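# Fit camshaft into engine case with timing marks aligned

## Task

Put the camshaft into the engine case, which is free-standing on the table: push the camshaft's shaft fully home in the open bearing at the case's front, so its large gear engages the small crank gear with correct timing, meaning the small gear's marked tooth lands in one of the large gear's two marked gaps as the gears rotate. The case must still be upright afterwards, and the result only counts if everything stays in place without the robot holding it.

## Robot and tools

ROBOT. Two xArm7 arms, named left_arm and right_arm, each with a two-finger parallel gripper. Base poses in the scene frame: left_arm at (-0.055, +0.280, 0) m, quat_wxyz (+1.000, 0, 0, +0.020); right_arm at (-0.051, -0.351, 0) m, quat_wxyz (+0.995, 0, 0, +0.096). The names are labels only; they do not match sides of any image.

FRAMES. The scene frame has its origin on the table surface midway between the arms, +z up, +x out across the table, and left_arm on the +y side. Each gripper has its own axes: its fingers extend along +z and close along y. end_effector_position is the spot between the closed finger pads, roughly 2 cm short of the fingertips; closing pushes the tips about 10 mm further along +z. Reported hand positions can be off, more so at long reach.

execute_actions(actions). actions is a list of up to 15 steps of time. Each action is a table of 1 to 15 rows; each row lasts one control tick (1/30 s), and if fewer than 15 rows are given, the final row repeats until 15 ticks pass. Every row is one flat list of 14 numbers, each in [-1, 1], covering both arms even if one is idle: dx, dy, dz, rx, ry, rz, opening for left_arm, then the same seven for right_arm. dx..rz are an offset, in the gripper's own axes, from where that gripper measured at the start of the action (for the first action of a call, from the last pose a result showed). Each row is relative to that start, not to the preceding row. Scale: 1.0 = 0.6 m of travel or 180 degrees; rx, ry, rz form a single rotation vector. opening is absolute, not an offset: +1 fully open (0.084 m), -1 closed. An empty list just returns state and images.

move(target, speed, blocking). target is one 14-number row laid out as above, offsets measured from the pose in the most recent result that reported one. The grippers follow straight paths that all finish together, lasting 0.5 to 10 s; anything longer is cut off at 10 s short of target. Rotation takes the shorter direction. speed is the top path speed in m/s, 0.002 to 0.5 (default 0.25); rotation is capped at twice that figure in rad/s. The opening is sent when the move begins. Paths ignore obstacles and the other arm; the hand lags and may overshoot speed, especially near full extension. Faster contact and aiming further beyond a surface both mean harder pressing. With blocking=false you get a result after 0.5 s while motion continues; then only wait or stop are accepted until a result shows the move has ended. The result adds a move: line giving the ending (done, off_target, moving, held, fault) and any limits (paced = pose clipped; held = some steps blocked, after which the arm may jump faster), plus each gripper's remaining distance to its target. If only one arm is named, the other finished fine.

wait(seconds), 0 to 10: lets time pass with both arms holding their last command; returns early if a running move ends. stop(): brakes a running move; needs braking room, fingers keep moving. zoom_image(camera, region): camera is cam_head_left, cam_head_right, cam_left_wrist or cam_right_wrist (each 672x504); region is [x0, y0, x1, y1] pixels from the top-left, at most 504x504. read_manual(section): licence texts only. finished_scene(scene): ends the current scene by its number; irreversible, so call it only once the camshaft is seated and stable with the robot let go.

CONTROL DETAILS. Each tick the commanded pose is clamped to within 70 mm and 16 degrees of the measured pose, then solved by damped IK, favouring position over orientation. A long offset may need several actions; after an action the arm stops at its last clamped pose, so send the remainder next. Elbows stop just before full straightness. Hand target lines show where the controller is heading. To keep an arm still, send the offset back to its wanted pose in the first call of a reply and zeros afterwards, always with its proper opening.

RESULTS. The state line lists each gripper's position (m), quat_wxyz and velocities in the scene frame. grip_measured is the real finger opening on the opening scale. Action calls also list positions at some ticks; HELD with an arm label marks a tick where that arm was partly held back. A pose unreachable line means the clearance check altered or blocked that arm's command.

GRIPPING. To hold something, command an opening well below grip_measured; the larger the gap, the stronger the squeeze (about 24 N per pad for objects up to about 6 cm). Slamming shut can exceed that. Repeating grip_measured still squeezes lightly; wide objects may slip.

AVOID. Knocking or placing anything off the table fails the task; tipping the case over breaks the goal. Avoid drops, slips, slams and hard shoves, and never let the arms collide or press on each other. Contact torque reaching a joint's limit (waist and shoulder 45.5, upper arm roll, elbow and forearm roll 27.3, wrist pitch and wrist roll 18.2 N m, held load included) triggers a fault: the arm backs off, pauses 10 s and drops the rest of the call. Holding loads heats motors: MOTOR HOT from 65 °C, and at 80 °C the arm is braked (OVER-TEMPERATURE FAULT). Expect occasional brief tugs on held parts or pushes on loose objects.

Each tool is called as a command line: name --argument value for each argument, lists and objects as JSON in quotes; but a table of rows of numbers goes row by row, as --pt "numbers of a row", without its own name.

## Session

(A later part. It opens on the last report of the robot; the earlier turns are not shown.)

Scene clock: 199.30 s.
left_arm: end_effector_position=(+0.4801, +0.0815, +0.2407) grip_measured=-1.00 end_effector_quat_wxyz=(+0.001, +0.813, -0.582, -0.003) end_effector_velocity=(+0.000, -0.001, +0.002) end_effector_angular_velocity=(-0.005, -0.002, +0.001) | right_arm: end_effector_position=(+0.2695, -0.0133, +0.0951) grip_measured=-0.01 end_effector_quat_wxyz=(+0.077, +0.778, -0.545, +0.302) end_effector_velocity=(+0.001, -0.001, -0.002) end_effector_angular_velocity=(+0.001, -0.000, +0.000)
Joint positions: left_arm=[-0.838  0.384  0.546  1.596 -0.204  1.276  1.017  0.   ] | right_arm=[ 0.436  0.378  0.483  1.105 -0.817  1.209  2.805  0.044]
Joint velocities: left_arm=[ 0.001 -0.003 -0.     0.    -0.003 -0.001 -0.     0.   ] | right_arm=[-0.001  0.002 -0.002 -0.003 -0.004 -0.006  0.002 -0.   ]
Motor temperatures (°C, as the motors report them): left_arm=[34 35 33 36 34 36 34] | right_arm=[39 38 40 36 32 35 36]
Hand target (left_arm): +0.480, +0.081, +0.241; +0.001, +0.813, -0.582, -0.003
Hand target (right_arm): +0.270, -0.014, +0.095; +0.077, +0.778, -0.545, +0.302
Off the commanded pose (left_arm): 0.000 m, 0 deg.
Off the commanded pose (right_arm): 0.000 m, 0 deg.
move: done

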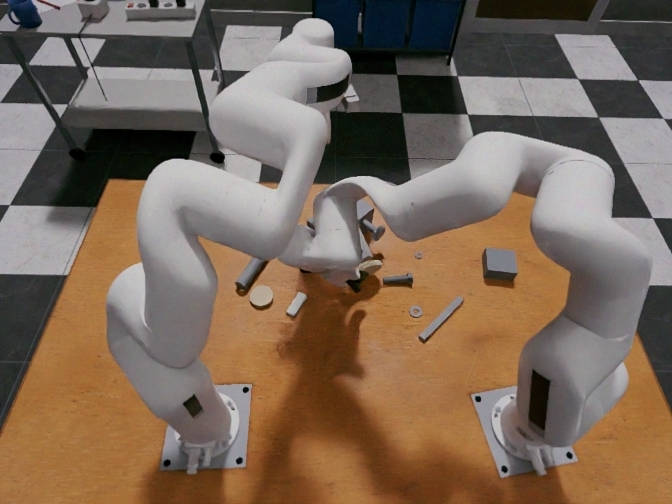

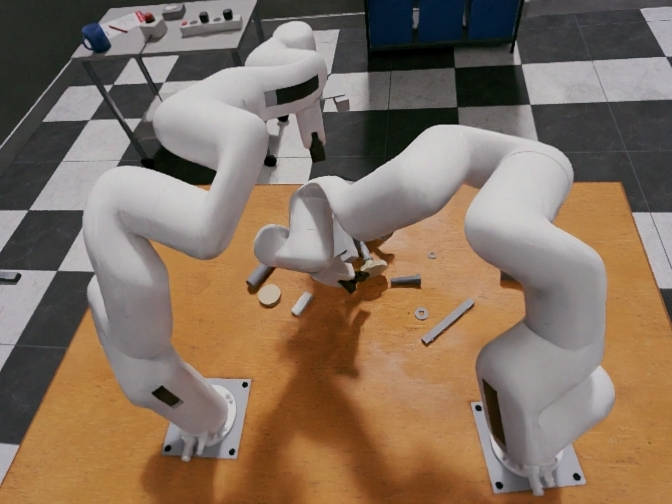

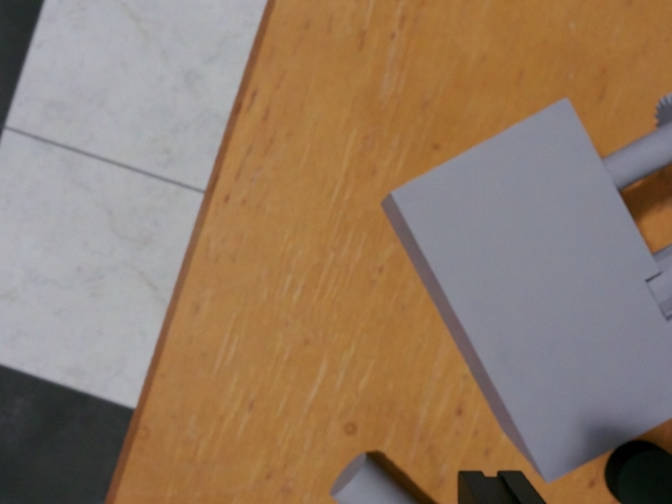

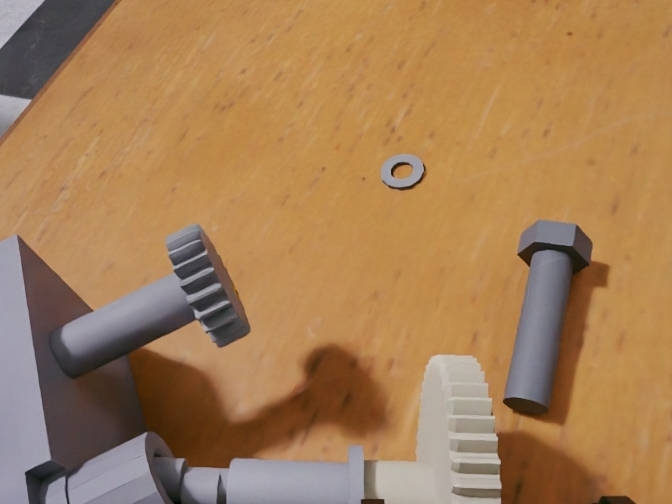

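move --target '[0,0,0,0,0,0,-1, -0.008,0.005,0.048,0,0,0,0]' --speed 0.04

move --target '[0,0,0,0,0,0,-1, 0,0,0,0,0,0,-1]'

move --target '[0,0,0,0,0,0,-1, 0.01,0.05,-0.015,0,0,0,-1]' --speed 0.04

move --target '[0,0,0,0,0,0,-1, 0.05,0,-0.02,0,-0.194,0,-1]' --speed 0.15

move --target '[0,0,0,0,0,0,-1, 0,0,0,-0.067,0,0,-1]' --speed 0.15

move --target '[0,0.19,0,0,0,0,-1, 0.06,0,0,0,0,-0.15,-1]' --speed 0.15

Scene clock: 212.27 s.
left_arm: end_effector_position=(+0.4801, +0.0815, +0.2407) grip_measured=-1.00 end_effector_quat_wxyz=(+0.001, +0.813, -0.582, -0.003) end_effector_velocity=(-0.000, -0.000, -0.001) end_effector_angular_velocity=(-0.001, +0.002, +0.001) | right_arm: end_effector_position=(+0.2767, -0.0235, +0.0690) grip_measured=-0.01 end_effector_quat_wxyz=(+0.077, +0.778, -0.545, +0.302) end_effector_velocity=(+0.001, -0.001, -0.002) end_effector_angular_velocity=(+0.001, -0.001, -0.000)
Joint positions: left_arm=[-0.838  0.384  0.546  1.596 -0.204  1.276  1.017  0.   ] | right_arm=[ 0.425  0.417  0.46   1.077 -0.864  1.154  2.839  0.044]
Joint velocities: left_arm=[-0.     0.001  0.    -0.    -0.002  0.    -0.     0.   ] | right_arm=[-0.001  0.004 -0.002 -0.002 -0.005 -0.005  0.004  0.   ]
Motor temperatures (°C, as the motors report them): left_arm=[34 35 33 36 34 36 34] | right_arm=[39 38 40 36 32 34 36]
Hand target (left_arm): +0.480, +0.081, +0.241; +0.001, +0.813, -0.582, -0.003
Hand target (right_arm): +0.277, -0.024, +0.069; +0.077, +0.778, -0.545, +0.302
Off the commanded pose (left_arm): 0.000 m, 0 deg.
Off the commanded pose (right_arm): 0.000 m, 0 deg.
move: done

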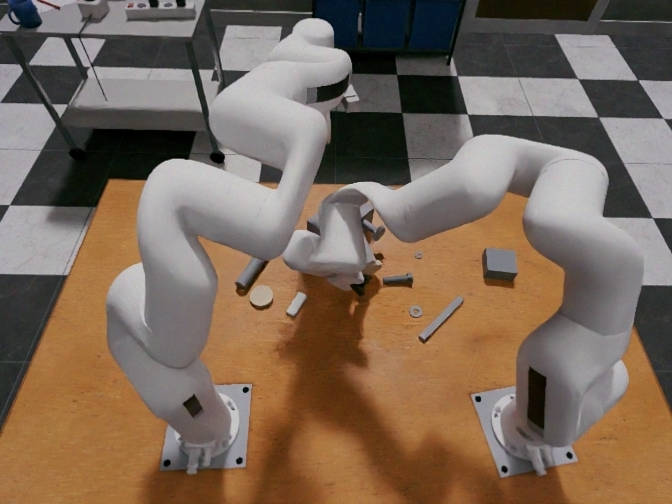

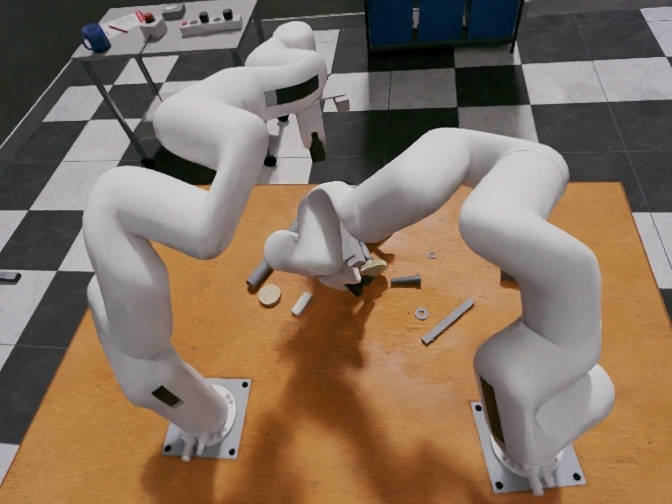

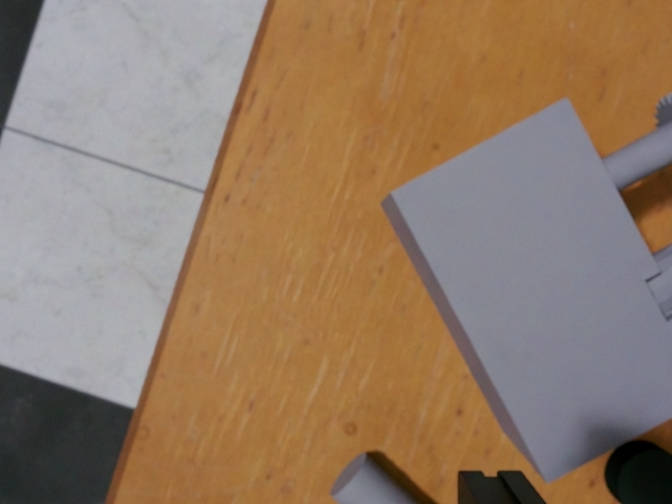

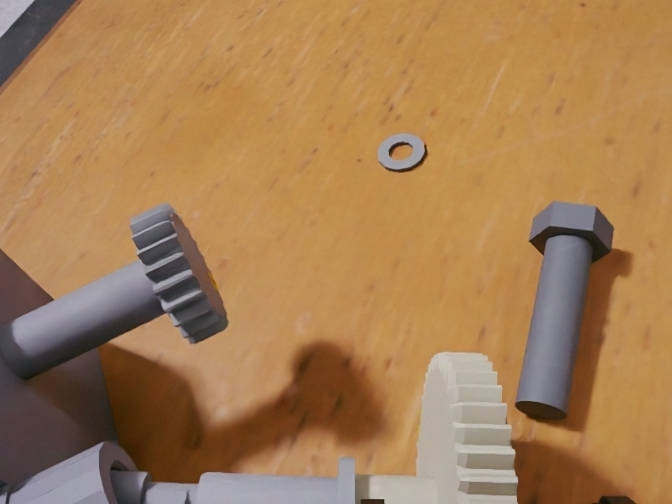

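Scene clock: 212.77 s.
left_arm: end_effector_position=(+0.4801, +0.0815, +0.2407) grip_measured=-1.00 end_effector_quat_wxyz=(+0.001, +0.813, -0.582, -0.003) end_effector_velocity=(+0.000, +0.000, -0.000) end_effector_angular_velocity=(-0.000, +0.001, +0.001) | right_arm: end_effector_position=(+0.2771, -0.0241, +0.0691) grip_measured=-0.73 end_effector_quat_wxyz=(+0.077, +0.778, -0.546, +0.302) end_effector_velocity=(-0.001, +0.000, -0.000) end_effector_angular_velocity=(-0.002, +0.001, +0.002)
Joint positions: left_arm=[-0.838  0.384  0.546  1.596 -0.204  1.276  1.017  0.   ] | right_arm=[ 0.425  0.417  0.459  1.077 -0.864  1.154  2.839  0.012]
Joint velocities: left_arm=[ 0.001  0.001 -0.     0.    -0.001 -0.    -0.     0.   ] | right_arm=[ 0.001  0.     0.001 -0.     0.001  0.002 -0.001  0.   ]
Motor temperatures (°C, as the motors report them): left_arm=[34 35 33 36 34 36 34] | right_arm=[39 38 40 36 32 34 36]
Hand target (left_arm): +0.480, +0.081, +0.241; +0.001, +0.813, -0.582, -0.003
Hand target (right_arm): +0.277, -0.023, +0.069; +0.077, +0.778, -0.545, +0.302
Off the commanded pose (left_arm): 0.000 m, 0 deg.
Off the commanded pose (right_arm): 0.001 m, 0 deg.
move: done

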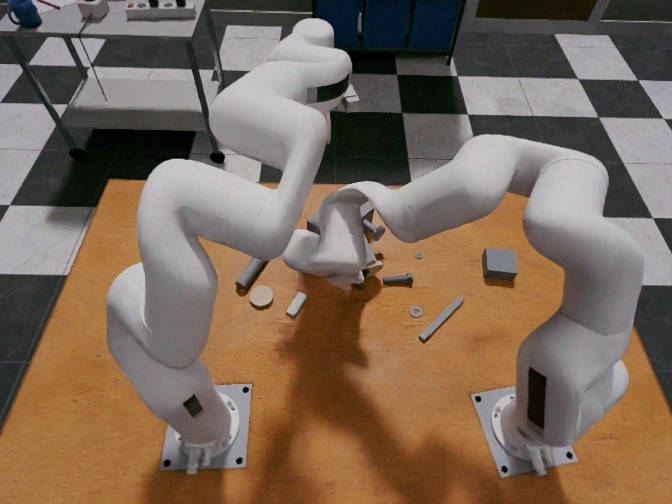

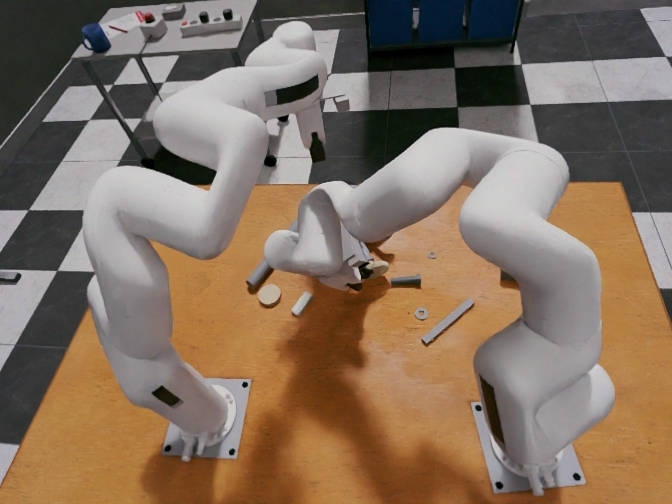

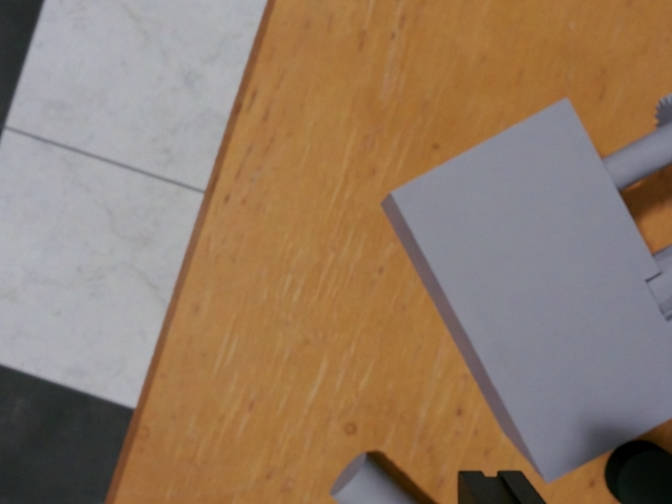

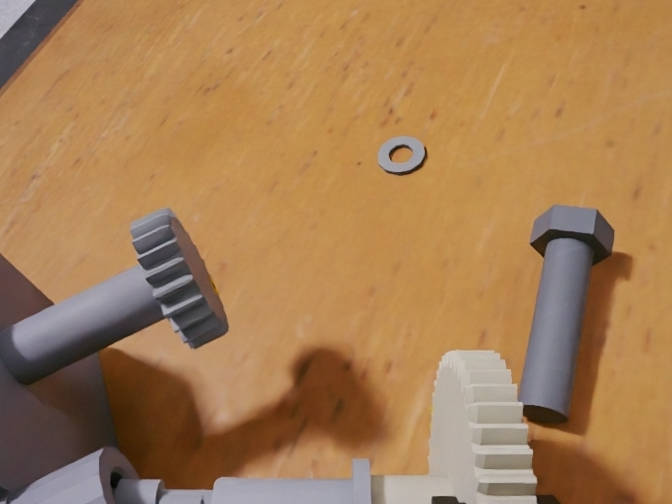

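Scene clock: 213.97 s.
left_arm: end_effector_position=(+0.4801, +0.0815, +0.2407) grip_measured=-1.00 end_effector_quat_wxyz=(+0.001, +0.813, -0.582, -0.003) end_effector_velocity=(-0.000, +0.001, -0.001) end_effector_angular_velocity=(+0.002, +0.001, +0.000) | right_arm: end_effector_position=(+0.2484, -0.0364, +0.0733) grip_measured=-0.74 end_effector_quat_wxyz=(+0.077, +0.778, -0.546, +0.302) end_effector_velocity=(-0.003, -0.001, +0.000) end_effector_angular_velocity=(-0.000, +0.001, -0.000)
Joint positions: left_arm=[-0.838  0.384  0.546  1.596 -0.204  1.276  1.017  0.   ] | right_arm=[ 0.427  0.341  0.487  0.981 -0.83   1.141  2.869  0.012]
Joint velocities: left_arm=[ 0.     0.001  0.    -0.001  0.001  0.001  0.     0.   ] | right_arm=[-0.    -0.007  0.003 -0.009  0.004 -0.002  0.002 -0.   ]
Motor temperatures (°C, as the motors report them): left_arm=[34 35 33 36 34 36 34] | right_arm=[39 38 40 36 32 34 36]
Hand target (left_arm): +0.480, +0.081, +0.241; +0.001, +0.813, -0.582, -0.003
Hand target (right_arm): +0.248, -0.036, +0.073; +0.077, +0.778, -0.546, +0.302
Off the commanded pose (left_arm): 0.000 m, 0 deg.
Off the commanded pose (right_arm): 0.000 m, 0 deg.
move: done

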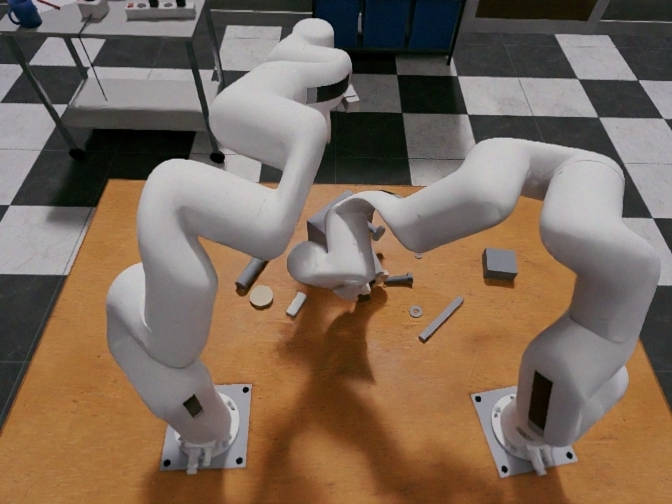

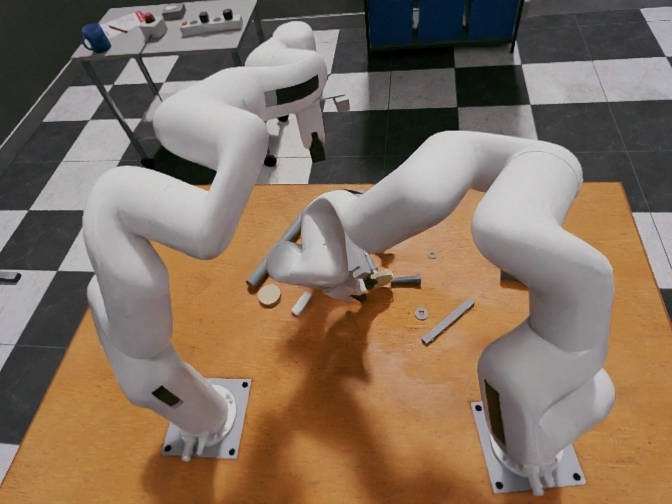

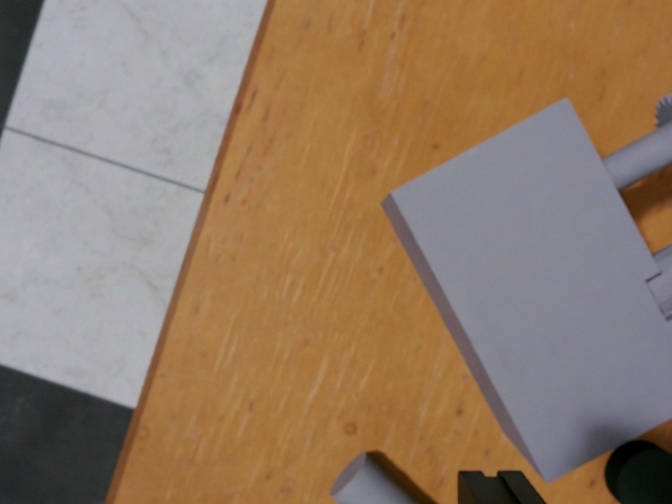

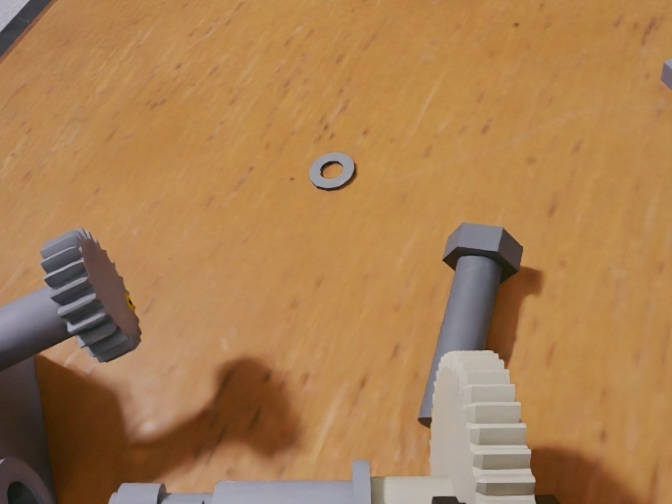

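Scene clock: 216.60 s.
left_arm: end_effector_position=(+0.4801, +0.0815, +0.2407) grip_measured=-1.00 end_effector_quat_wxyz=(+0.001, +0.813, -0.582, -0.003) end_effector_velocity=(-0.000, -0.001, +0.001) end_effector_angular_velocity=(-0.003, -0.000, +0.000) | right_arm: end_effector_position=(+0.2503, -0.0551, +0.0998) grip_measured=-0.74 end_effector_quat_wxyz=(-0.091, +0.832, -0.544, +0.057) end_effector_velocity=(-0.001, -0.000, -0.000) end_effector_angular_velocity=(+0.010, +0.016, +0.007)
Joint positions: left_arm=[-0.838  0.384  0.546  1.596 -0.204  1.276  1.017  0.   ] | right_arm=[ 0.186 -0.069  0.421  0.565 -0.119  0.431  2.062  0.012]
Joint velocities: left_arm=[ 0.    -0.001 -0.    -0.    -0.002 -0.     0.     0.   ] | right_arm=[ 0.006 -0.002 -0.009 -0.002  0.049  0.001 -0.051 -0.   ]
Motor temperatures (°C, as the motors report them): left_arm=[34 35 33 36 34 36 34] | right_arm=[39 38 40 36 32 34 36]
Hand target (left_arm): +0.480, +0.081, +0.241; +0.001, +0.813, -0.582, -0.003
Hand target (right_arm): +0.250, -0.055, +0.100; -0.091, +0.833, -0.544, +0.056
Off the commanded pose (left_arm): 0.000 m, 0 deg.
Off the commanded pose (right_arm): 0.000 m, 0 deg.
move: done

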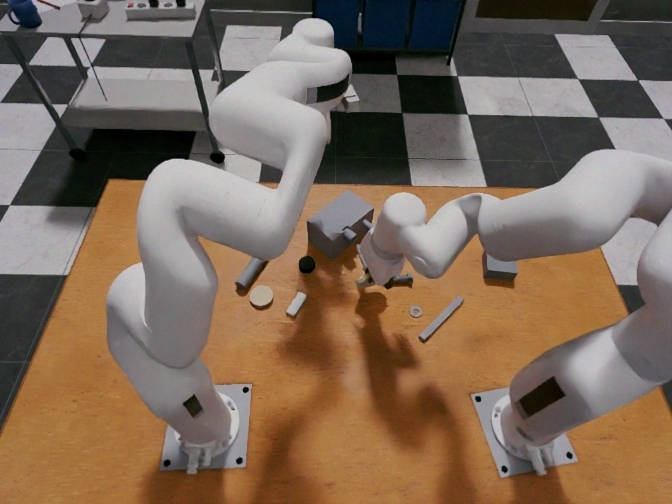

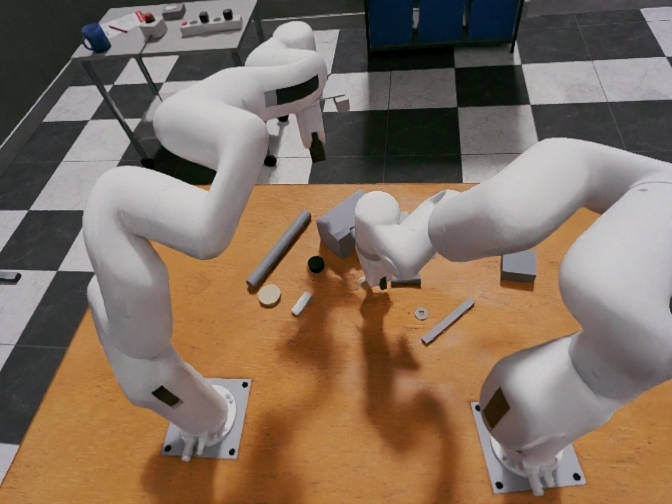

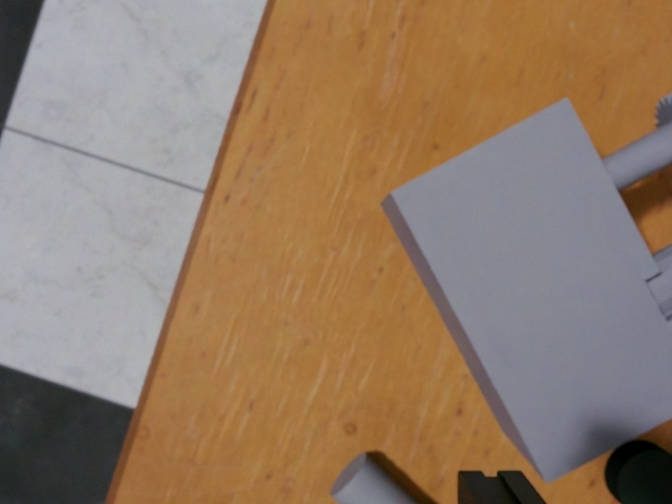

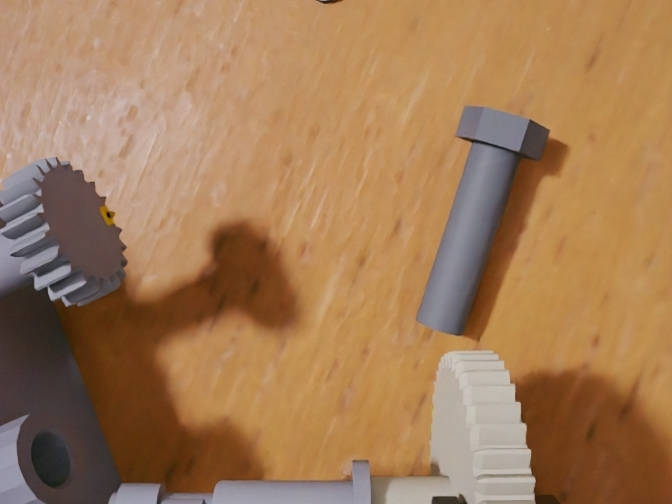

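Scene clock: 217.80 s.
left_arm: end_effector_position=(+0.4801, +0.0815, +0.2407) grip_measured=-1.00 end_effector_quat_wxyz=(+0.001, +0.813, -0.582, -0.003) end_effector_velocity=(+0.000, +0.000, -0.000) end_effector_angular_velocity=(+0.001, +0.000, -0.000) | right_arm: end_effector_position=(+0.2504, -0.0553, +0.0997) grip_measured=-0.74 end_effector_quat_wxyz=(-0.003, +0.837, -0.547, -0.000) end_effector_velocity=(+0.001, +0.000, +0.000) end_effector_angular_velocity=(-0.005, +0.010, -0.000)
Joint positions: left_arm=[-0.838  0.384  0.546  1.596 -0.204  1.276  1.017  0.   ] | right_arm=[ 0.183  0.032  0.401  0.746 -0.017  0.709  1.947  0.012]
Joint velocities: left_arm=[ 0.001  0.001 -0.001  0.     0.001 -0.     0.     0.   ] | right_arm=[-0.001  0.008 -0.001  0.013  0.001  0.016 -0.002  0.   ]
Motor temperatures (°C, as the motors report them): left_arm=[34 35 33 36 34 36 34] | right_arm=[39 38 40 36 32 34 36]
Hand target (left_arm): +0.480, +0.081, +0.241; +0.001, +0.813, -0.582, -0.003
Hand target (right_arm): +0.250, -0.055, +0.100; -0.003, +0.837, -0.547, -0.000
Off the commanded pose (left_arm): 0.000 m, 0 deg.
Off the commanded pose (right_arm): 0.000 m, 0 deg.
move: done

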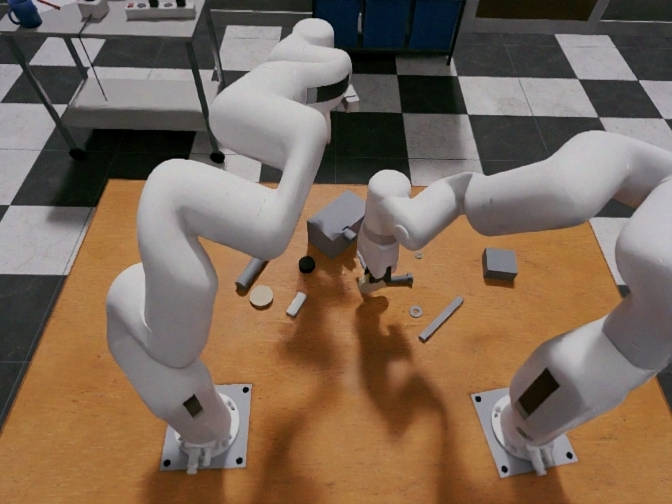

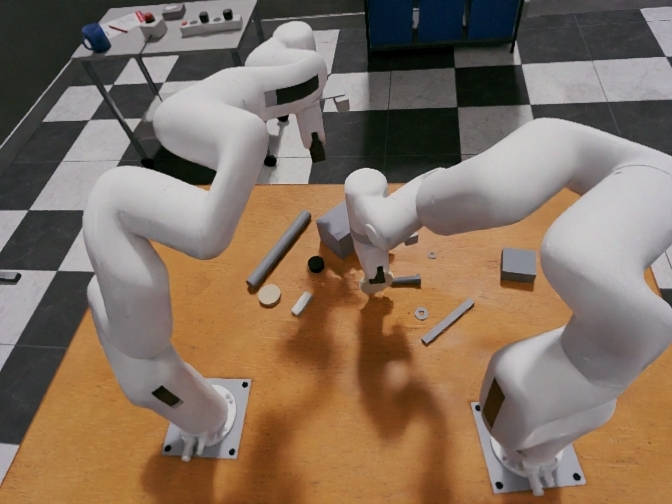

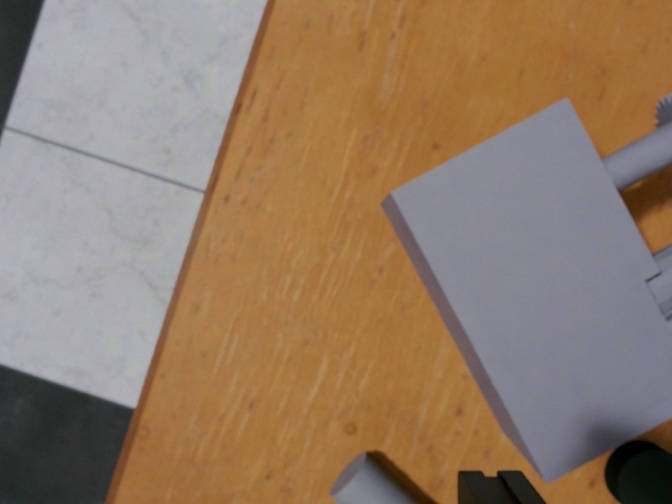

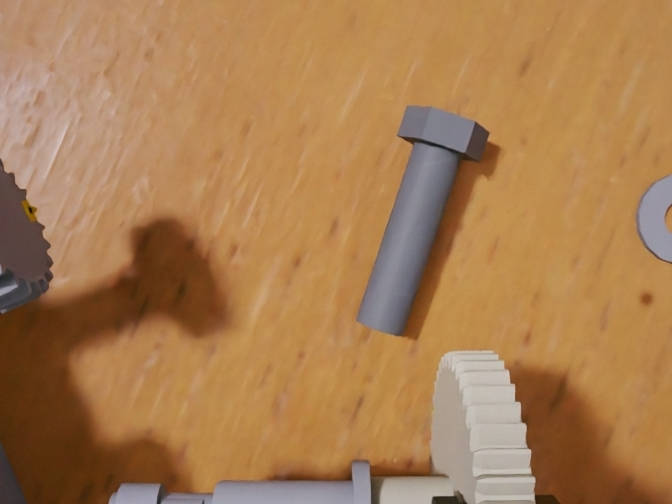

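Scene clock: 219.87 s.
left_arm: end_effector_position=(+0.3725, +0.0451, +0.2408) grip_measured=-1.00 end_effector_quat_wxyz=(+0.001, +0.813, -0.582, -0.003) end_effector_velocity=(-0.003, -0.002, +0.000) end_effector_angular_velocity=(-0.001, -0.002, -0.001) | right_arm: end_effector_position=(+0.2647, -0.0882, +0.0996) grip_measured=-0.74 end_effector_quat_wxyz=(-0.003, +0.942, -0.337, +0.001) end_effector_velocity=(-0.000, -0.001, -0.000) end_effector_angular_velocity=(+0.002, +0.002, +0.012)
Joint positions: left_arm=[-1.031  0.061  0.501  1.219 -0.032  1.172  0.763  0.   ] | right_arm=[ 0.138 -0.005  0.364  0.704  0.005  0.702  1.378  0.012]
Joint velocities: left_arm=[-0.004 -0.009 -0.003 -0.009  0.005 -0.003 -0.008  0.   ] | right_arm=[-0.001 -0.001 -0.002 -0.001  0.006  0.    -0.019 -0.   ]
Motor temperatures (°C, as the motors report them): left_arm=[34 35 33 36 34 36 34] | right_arm=[39 38 40 36 32 34 36]
Hand target (left_arm): +0.372, +0.045, +0.241; +0.001, +0.813, -0.582, -0.003
Hand target (right_arm): +0.265, -0.088, +0.100; -0.003, +0.942, -0.336, +0.001
Off the commanded pose (left_arm): 0.001 m, 0 deg.
Off the commanded pose (right_arm): 0.000 m, 0 deg.
move: done

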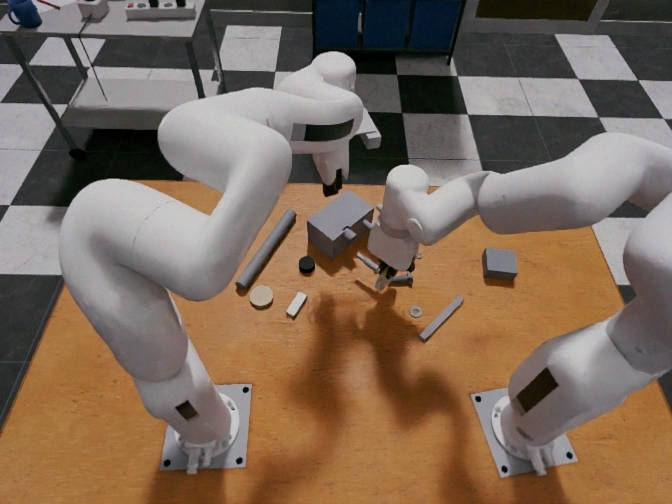

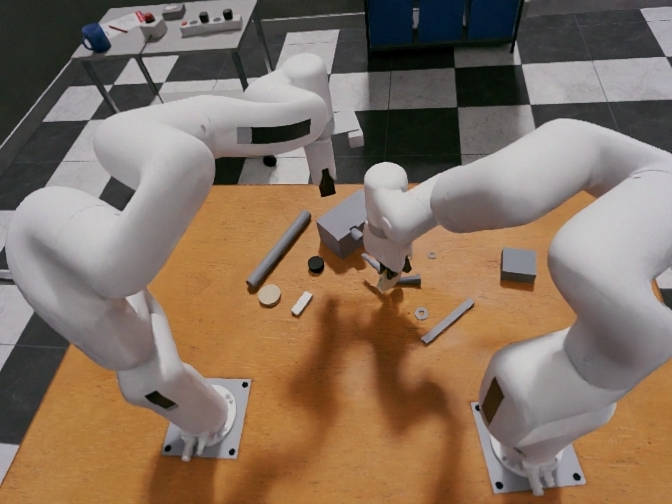

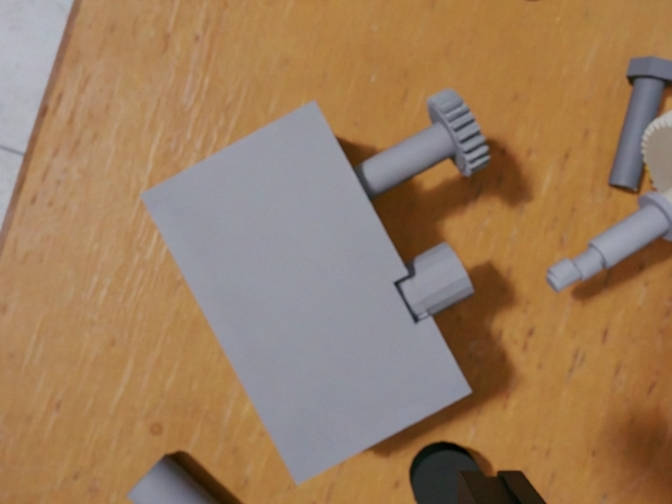

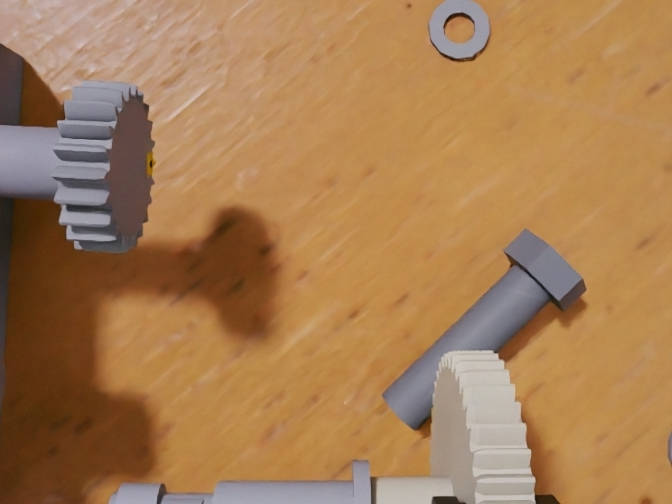

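move --target '[0,0,0,0,0,0,-1, 0.034,-0.042,0.004,0,0,0.022,-1]' --speed 0.08

zoom_image --camera "cam_head_right" --region '[300,190,440,300]'

Scene clock: 229.10 s.
left_arm: end_effector_position=(+0.3725, +0.0451, +0.2408) grip_measured=-1.00 end_effector_quat_wxyz=(+0.001, +0.813, -0.582, -0.003) end_effector_velocity=(+0.000, +0.001, +0.001) end_effector_angular_velocity=(+0.000, -0.000, +0.000) | right_arm: end_effector_position=(+0.2961, -0.0818, +0.0973) grip_measured=-0.74 end_effector_quat_wxyz=(-0.003, +0.929, -0.369, +0.001) end_effector_velocity=(+0.003, +0.000, -0.001) end_effector_angular_velocity=(-0.002, +0.003, -0.007)
Joint positions: left_arm=[-1.031  0.061  0.501  1.219 -0.032  1.172  0.763  0.   ] | right_arm=[ 0.123  0.09   0.345  0.806 -0.043  0.715  1.448  0.012]
Joint velocities: left_arm=[ 0.001 -0.001  0.     0.     0.001  0.001  0.     0.   ] | right_arm=[-0.001  0.011 -0.002  0.011 -0.005  0.004  0.008 -0.   ]
Motor temperatures (°C, as the motors report them): left_arm=[34 35 33 36 34 36 34] | right_arm=[39 38 40 36 32 34 36]
Hand target (left_arm): +0.372, +0.045, +0.241; +0.001, +0.813, -0.582, -0.003
Hand target (right_arm): +0.296, -0.082, +0.097; -0.003, +0.929, -0.369, +0.001
Off the commanded pose (left_arm): 0.000 m, 0 deg.
Off the commanded pose (right_arm): 0.000 m, 0 deg.
move: done

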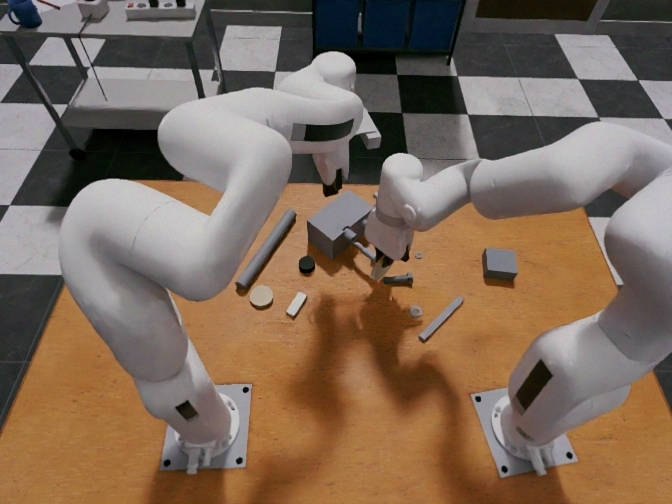

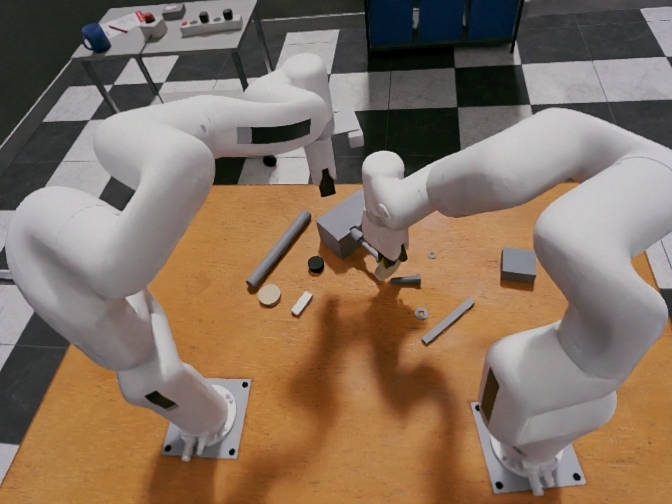

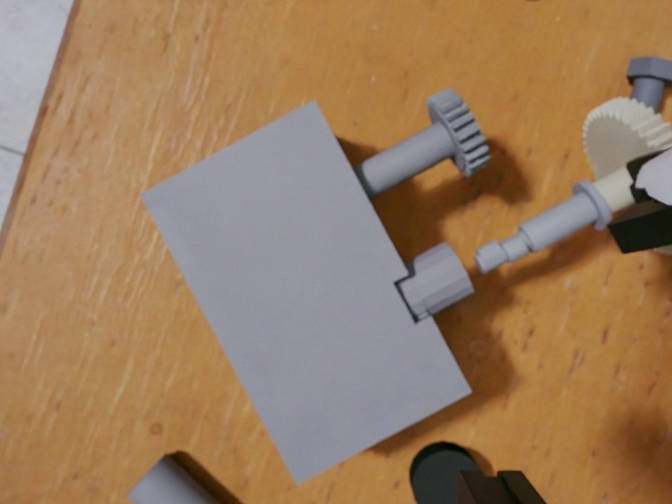

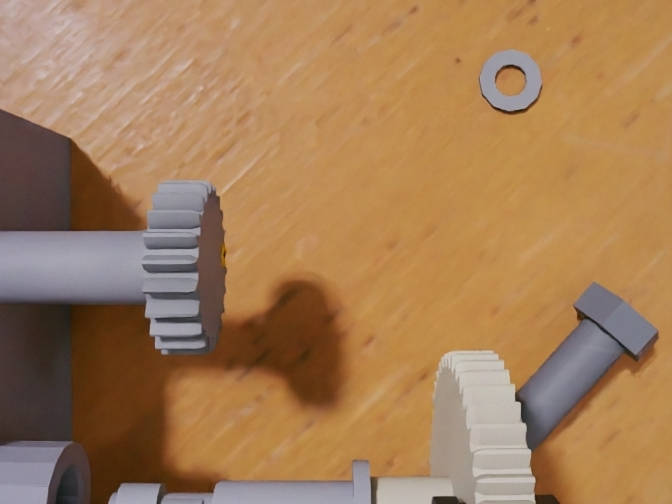

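Region (300, 190, 440, 300) of cam_head_right's 672x504 image, scaled by 3.600, with more detail than that image has; it fills the top 396 rows of this view, and the rest is white.

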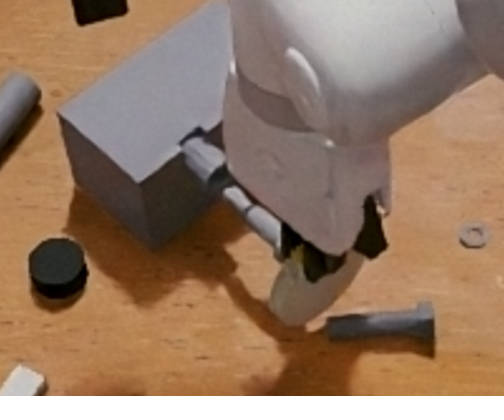

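Shift +2.5 mm x and advance.

move --target '[0,-0.05,0,0,0,0,-1, 0.004,-0.075,0,0,0,0,-1]' --speed 0.02

Scene clock: 238.37 s.
left_arm: end_effector_position=(+0.4006, +0.0547, +0.2408) grip_measured=-1.00 end_effector_quat_wxyz=(+0.001, +0.813, -0.582, -0.003) end_effector_velocity=(+0.002, +0.001, +0.000) end_effector_angular_velocity=(-0.001, +0.002, +0.001) | right_arm: end_effector_position=(+0.3281, -0.0516, +0.0973) grip_measured=-0.73 end_effector_quat_wxyz=(-0.003, +0.929, -0.369, +0.000) end_effector_velocity=(+0.007, +0.005, +0.003) end_effector_angular_velocity=(+0.009, -0.010, -0.001)
Joint positions: left_arm=[-0.992  0.14   0.523  1.303 -0.075  1.189  0.837  0.   ] | right_arm=[ 0.146  0.225  0.338  0.976 -0.105  0.762  1.5    0.012]
Joint velocities: left_arm=[ 0.004  0.006  0.001  0.008 -0.005  0.003  0.005  0.   ] | right_arm=[ 0.002  0.013 -0.001  0.023 -0.005 -0.002  0.004 -0.   ]
Motor temperatures (°C, as the motors report them): left_arm=[34 35 33 36 34 36 34] | right_arm=[39 38 40 36 32 34 36]
Hand target (left_arm): +0.401, +0.055, +0.241; +0.001, +0.813, -0.582, -0.003
Hand target (right_arm): +0.329, -0.051, +0.098; -0.003, +0.929, -0.369, +0.001
Off the commanded pose (left_arm): 0.000 m, 0 deg.
Off the commanded pose (right_arm): 0.001 m, 0 deg.
move: done

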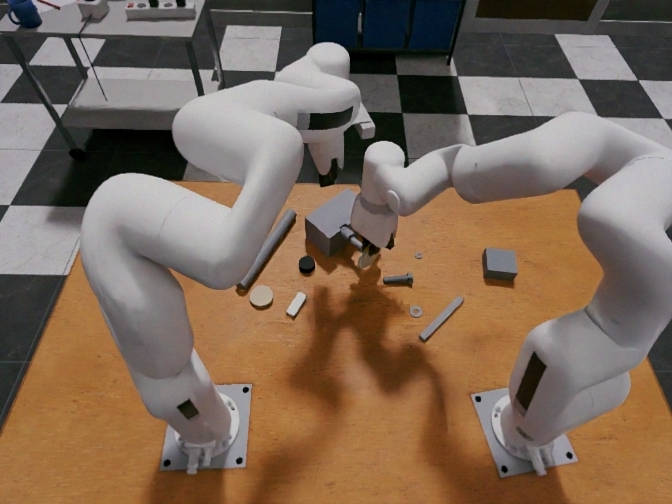

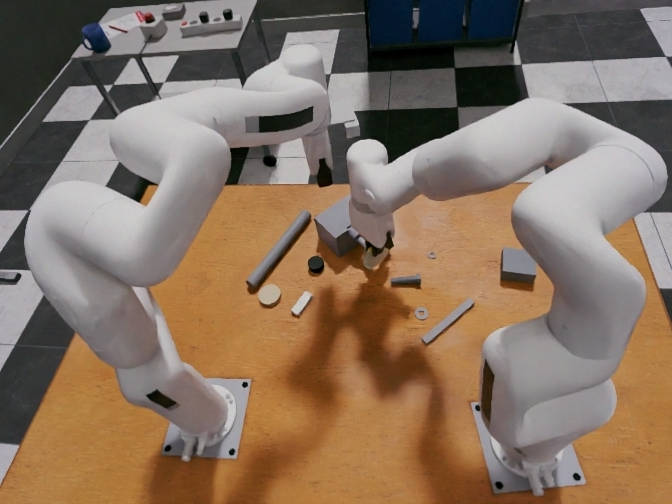

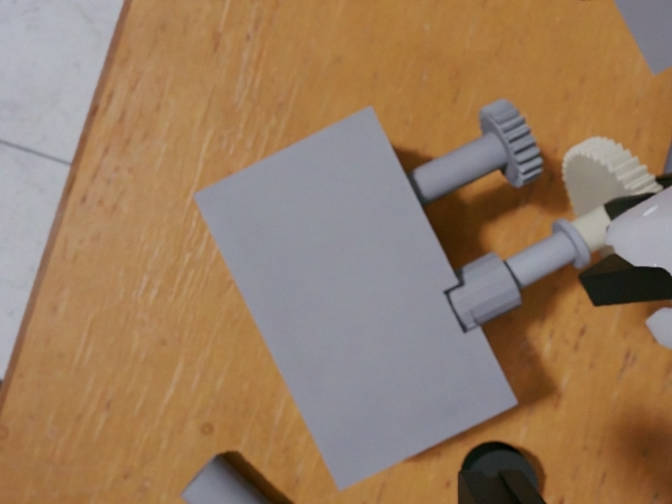

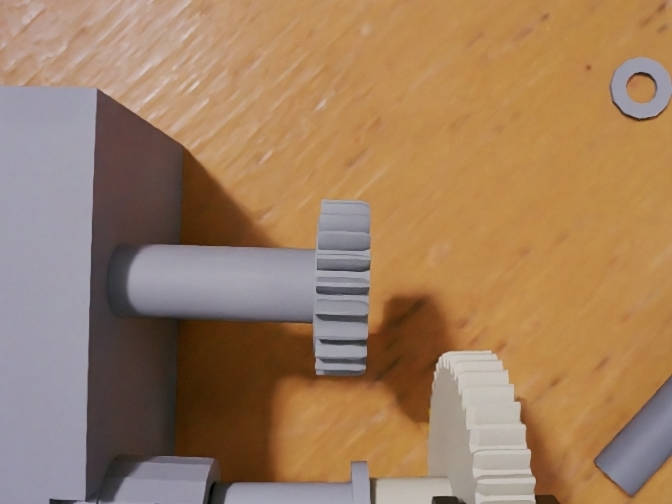

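move --target '[0,0,0,0,0,0,-1, -0.003,-0.02,0,0,0,0.009,-1]' --speed 0.015

Scene clock: 244.10 s.
left_arm: end_effector_position=(+0.4006, +0.0547, +0.2408) grip_measured=-1.00 end_effector_quat_wxyz=(+0.001, +0.813, -0.582, -0.003) end_effector_velocity=(+0.000, +0.001, -0.000) end_effector_angular_velocity=(-0.000, +0.000, +0.002) | right_arm: end_effector_position=(+0.3349, -0.0419, +0.0974) grip_measured=-0.73 end_effector_quat_wxyz=(-0.003, +0.924, -0.382, +0.000) end_effector_velocity=(+0.001, +0.002, -0.001) end_effector_angular_velocity=(-0.002, +0.002, -0.007)
Joint positions: left_arm=[-0.992  0.14   0.523  1.303 -0.075  1.189  0.837  0.   ] | right_arm=[ 0.16   0.258  0.333  1.021 -0.117  0.775  1.543  0.012]
Joint velocities: left_arm=[ 0.001 -0.     0.001 -0.    -0.     0.    -0.001  0.   ] | right_arm=[ 0.004  0.009 -0.002  0.011 -0.004  0.006  0.012  0.   ]
Motor temperatures (°C, as the motors report them): left_arm=[34 35 33 36 34 36 34] | right_arm=[39 38 40 36 32 34 36]
Hand target (left_arm): +0.401, +0.055, +0.241; +0.001, +0.813, -0.582, -0.003
Hand target (right_arm): +0.335, -0.042, +0.097; -0.003, +0.924, -0.382, +0.000
Off the commanded pose (left_arm): 0.000 m, 0 deg.
Off the commanded pose (right_arm): 0.000 m, 0 deg.
move: done

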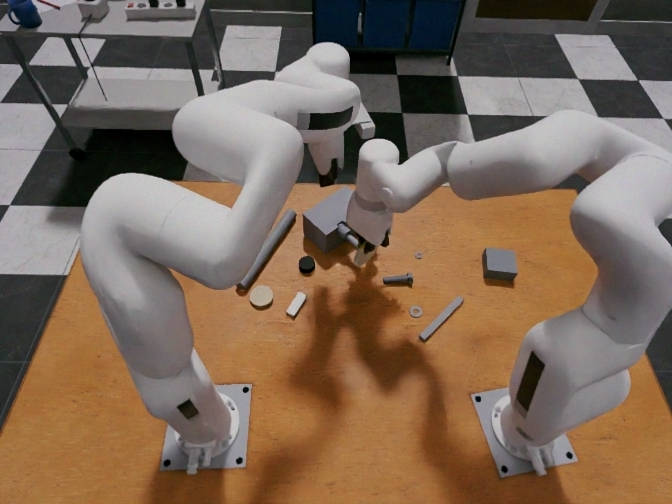

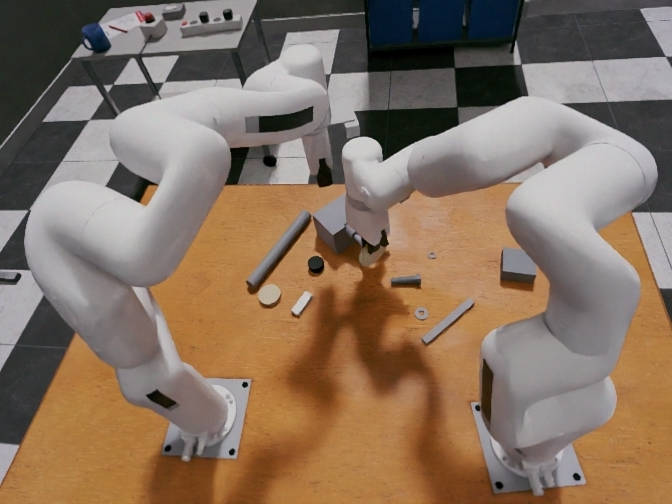

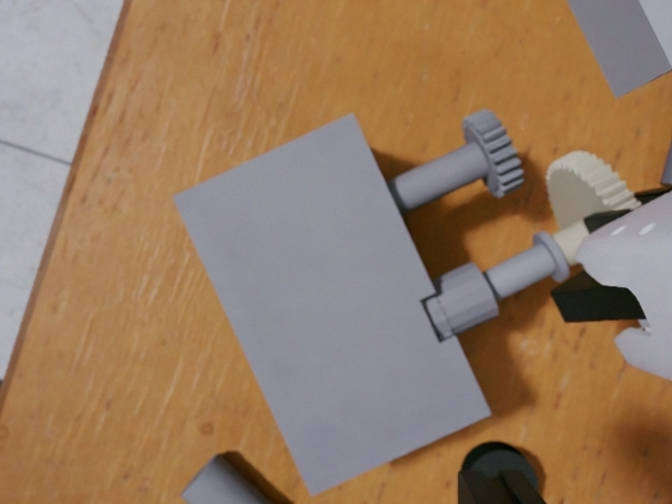

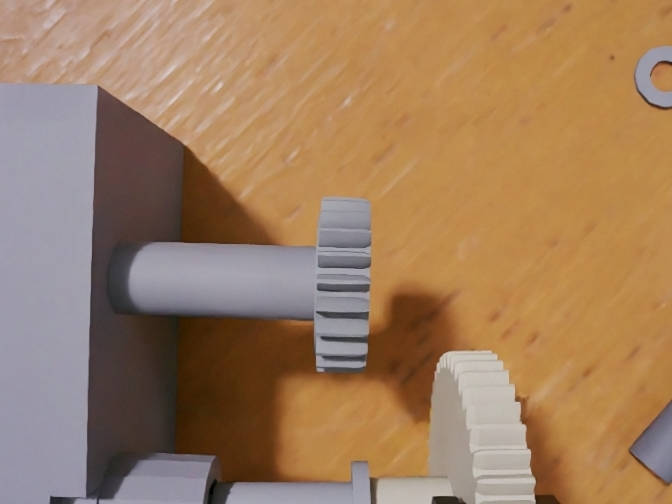

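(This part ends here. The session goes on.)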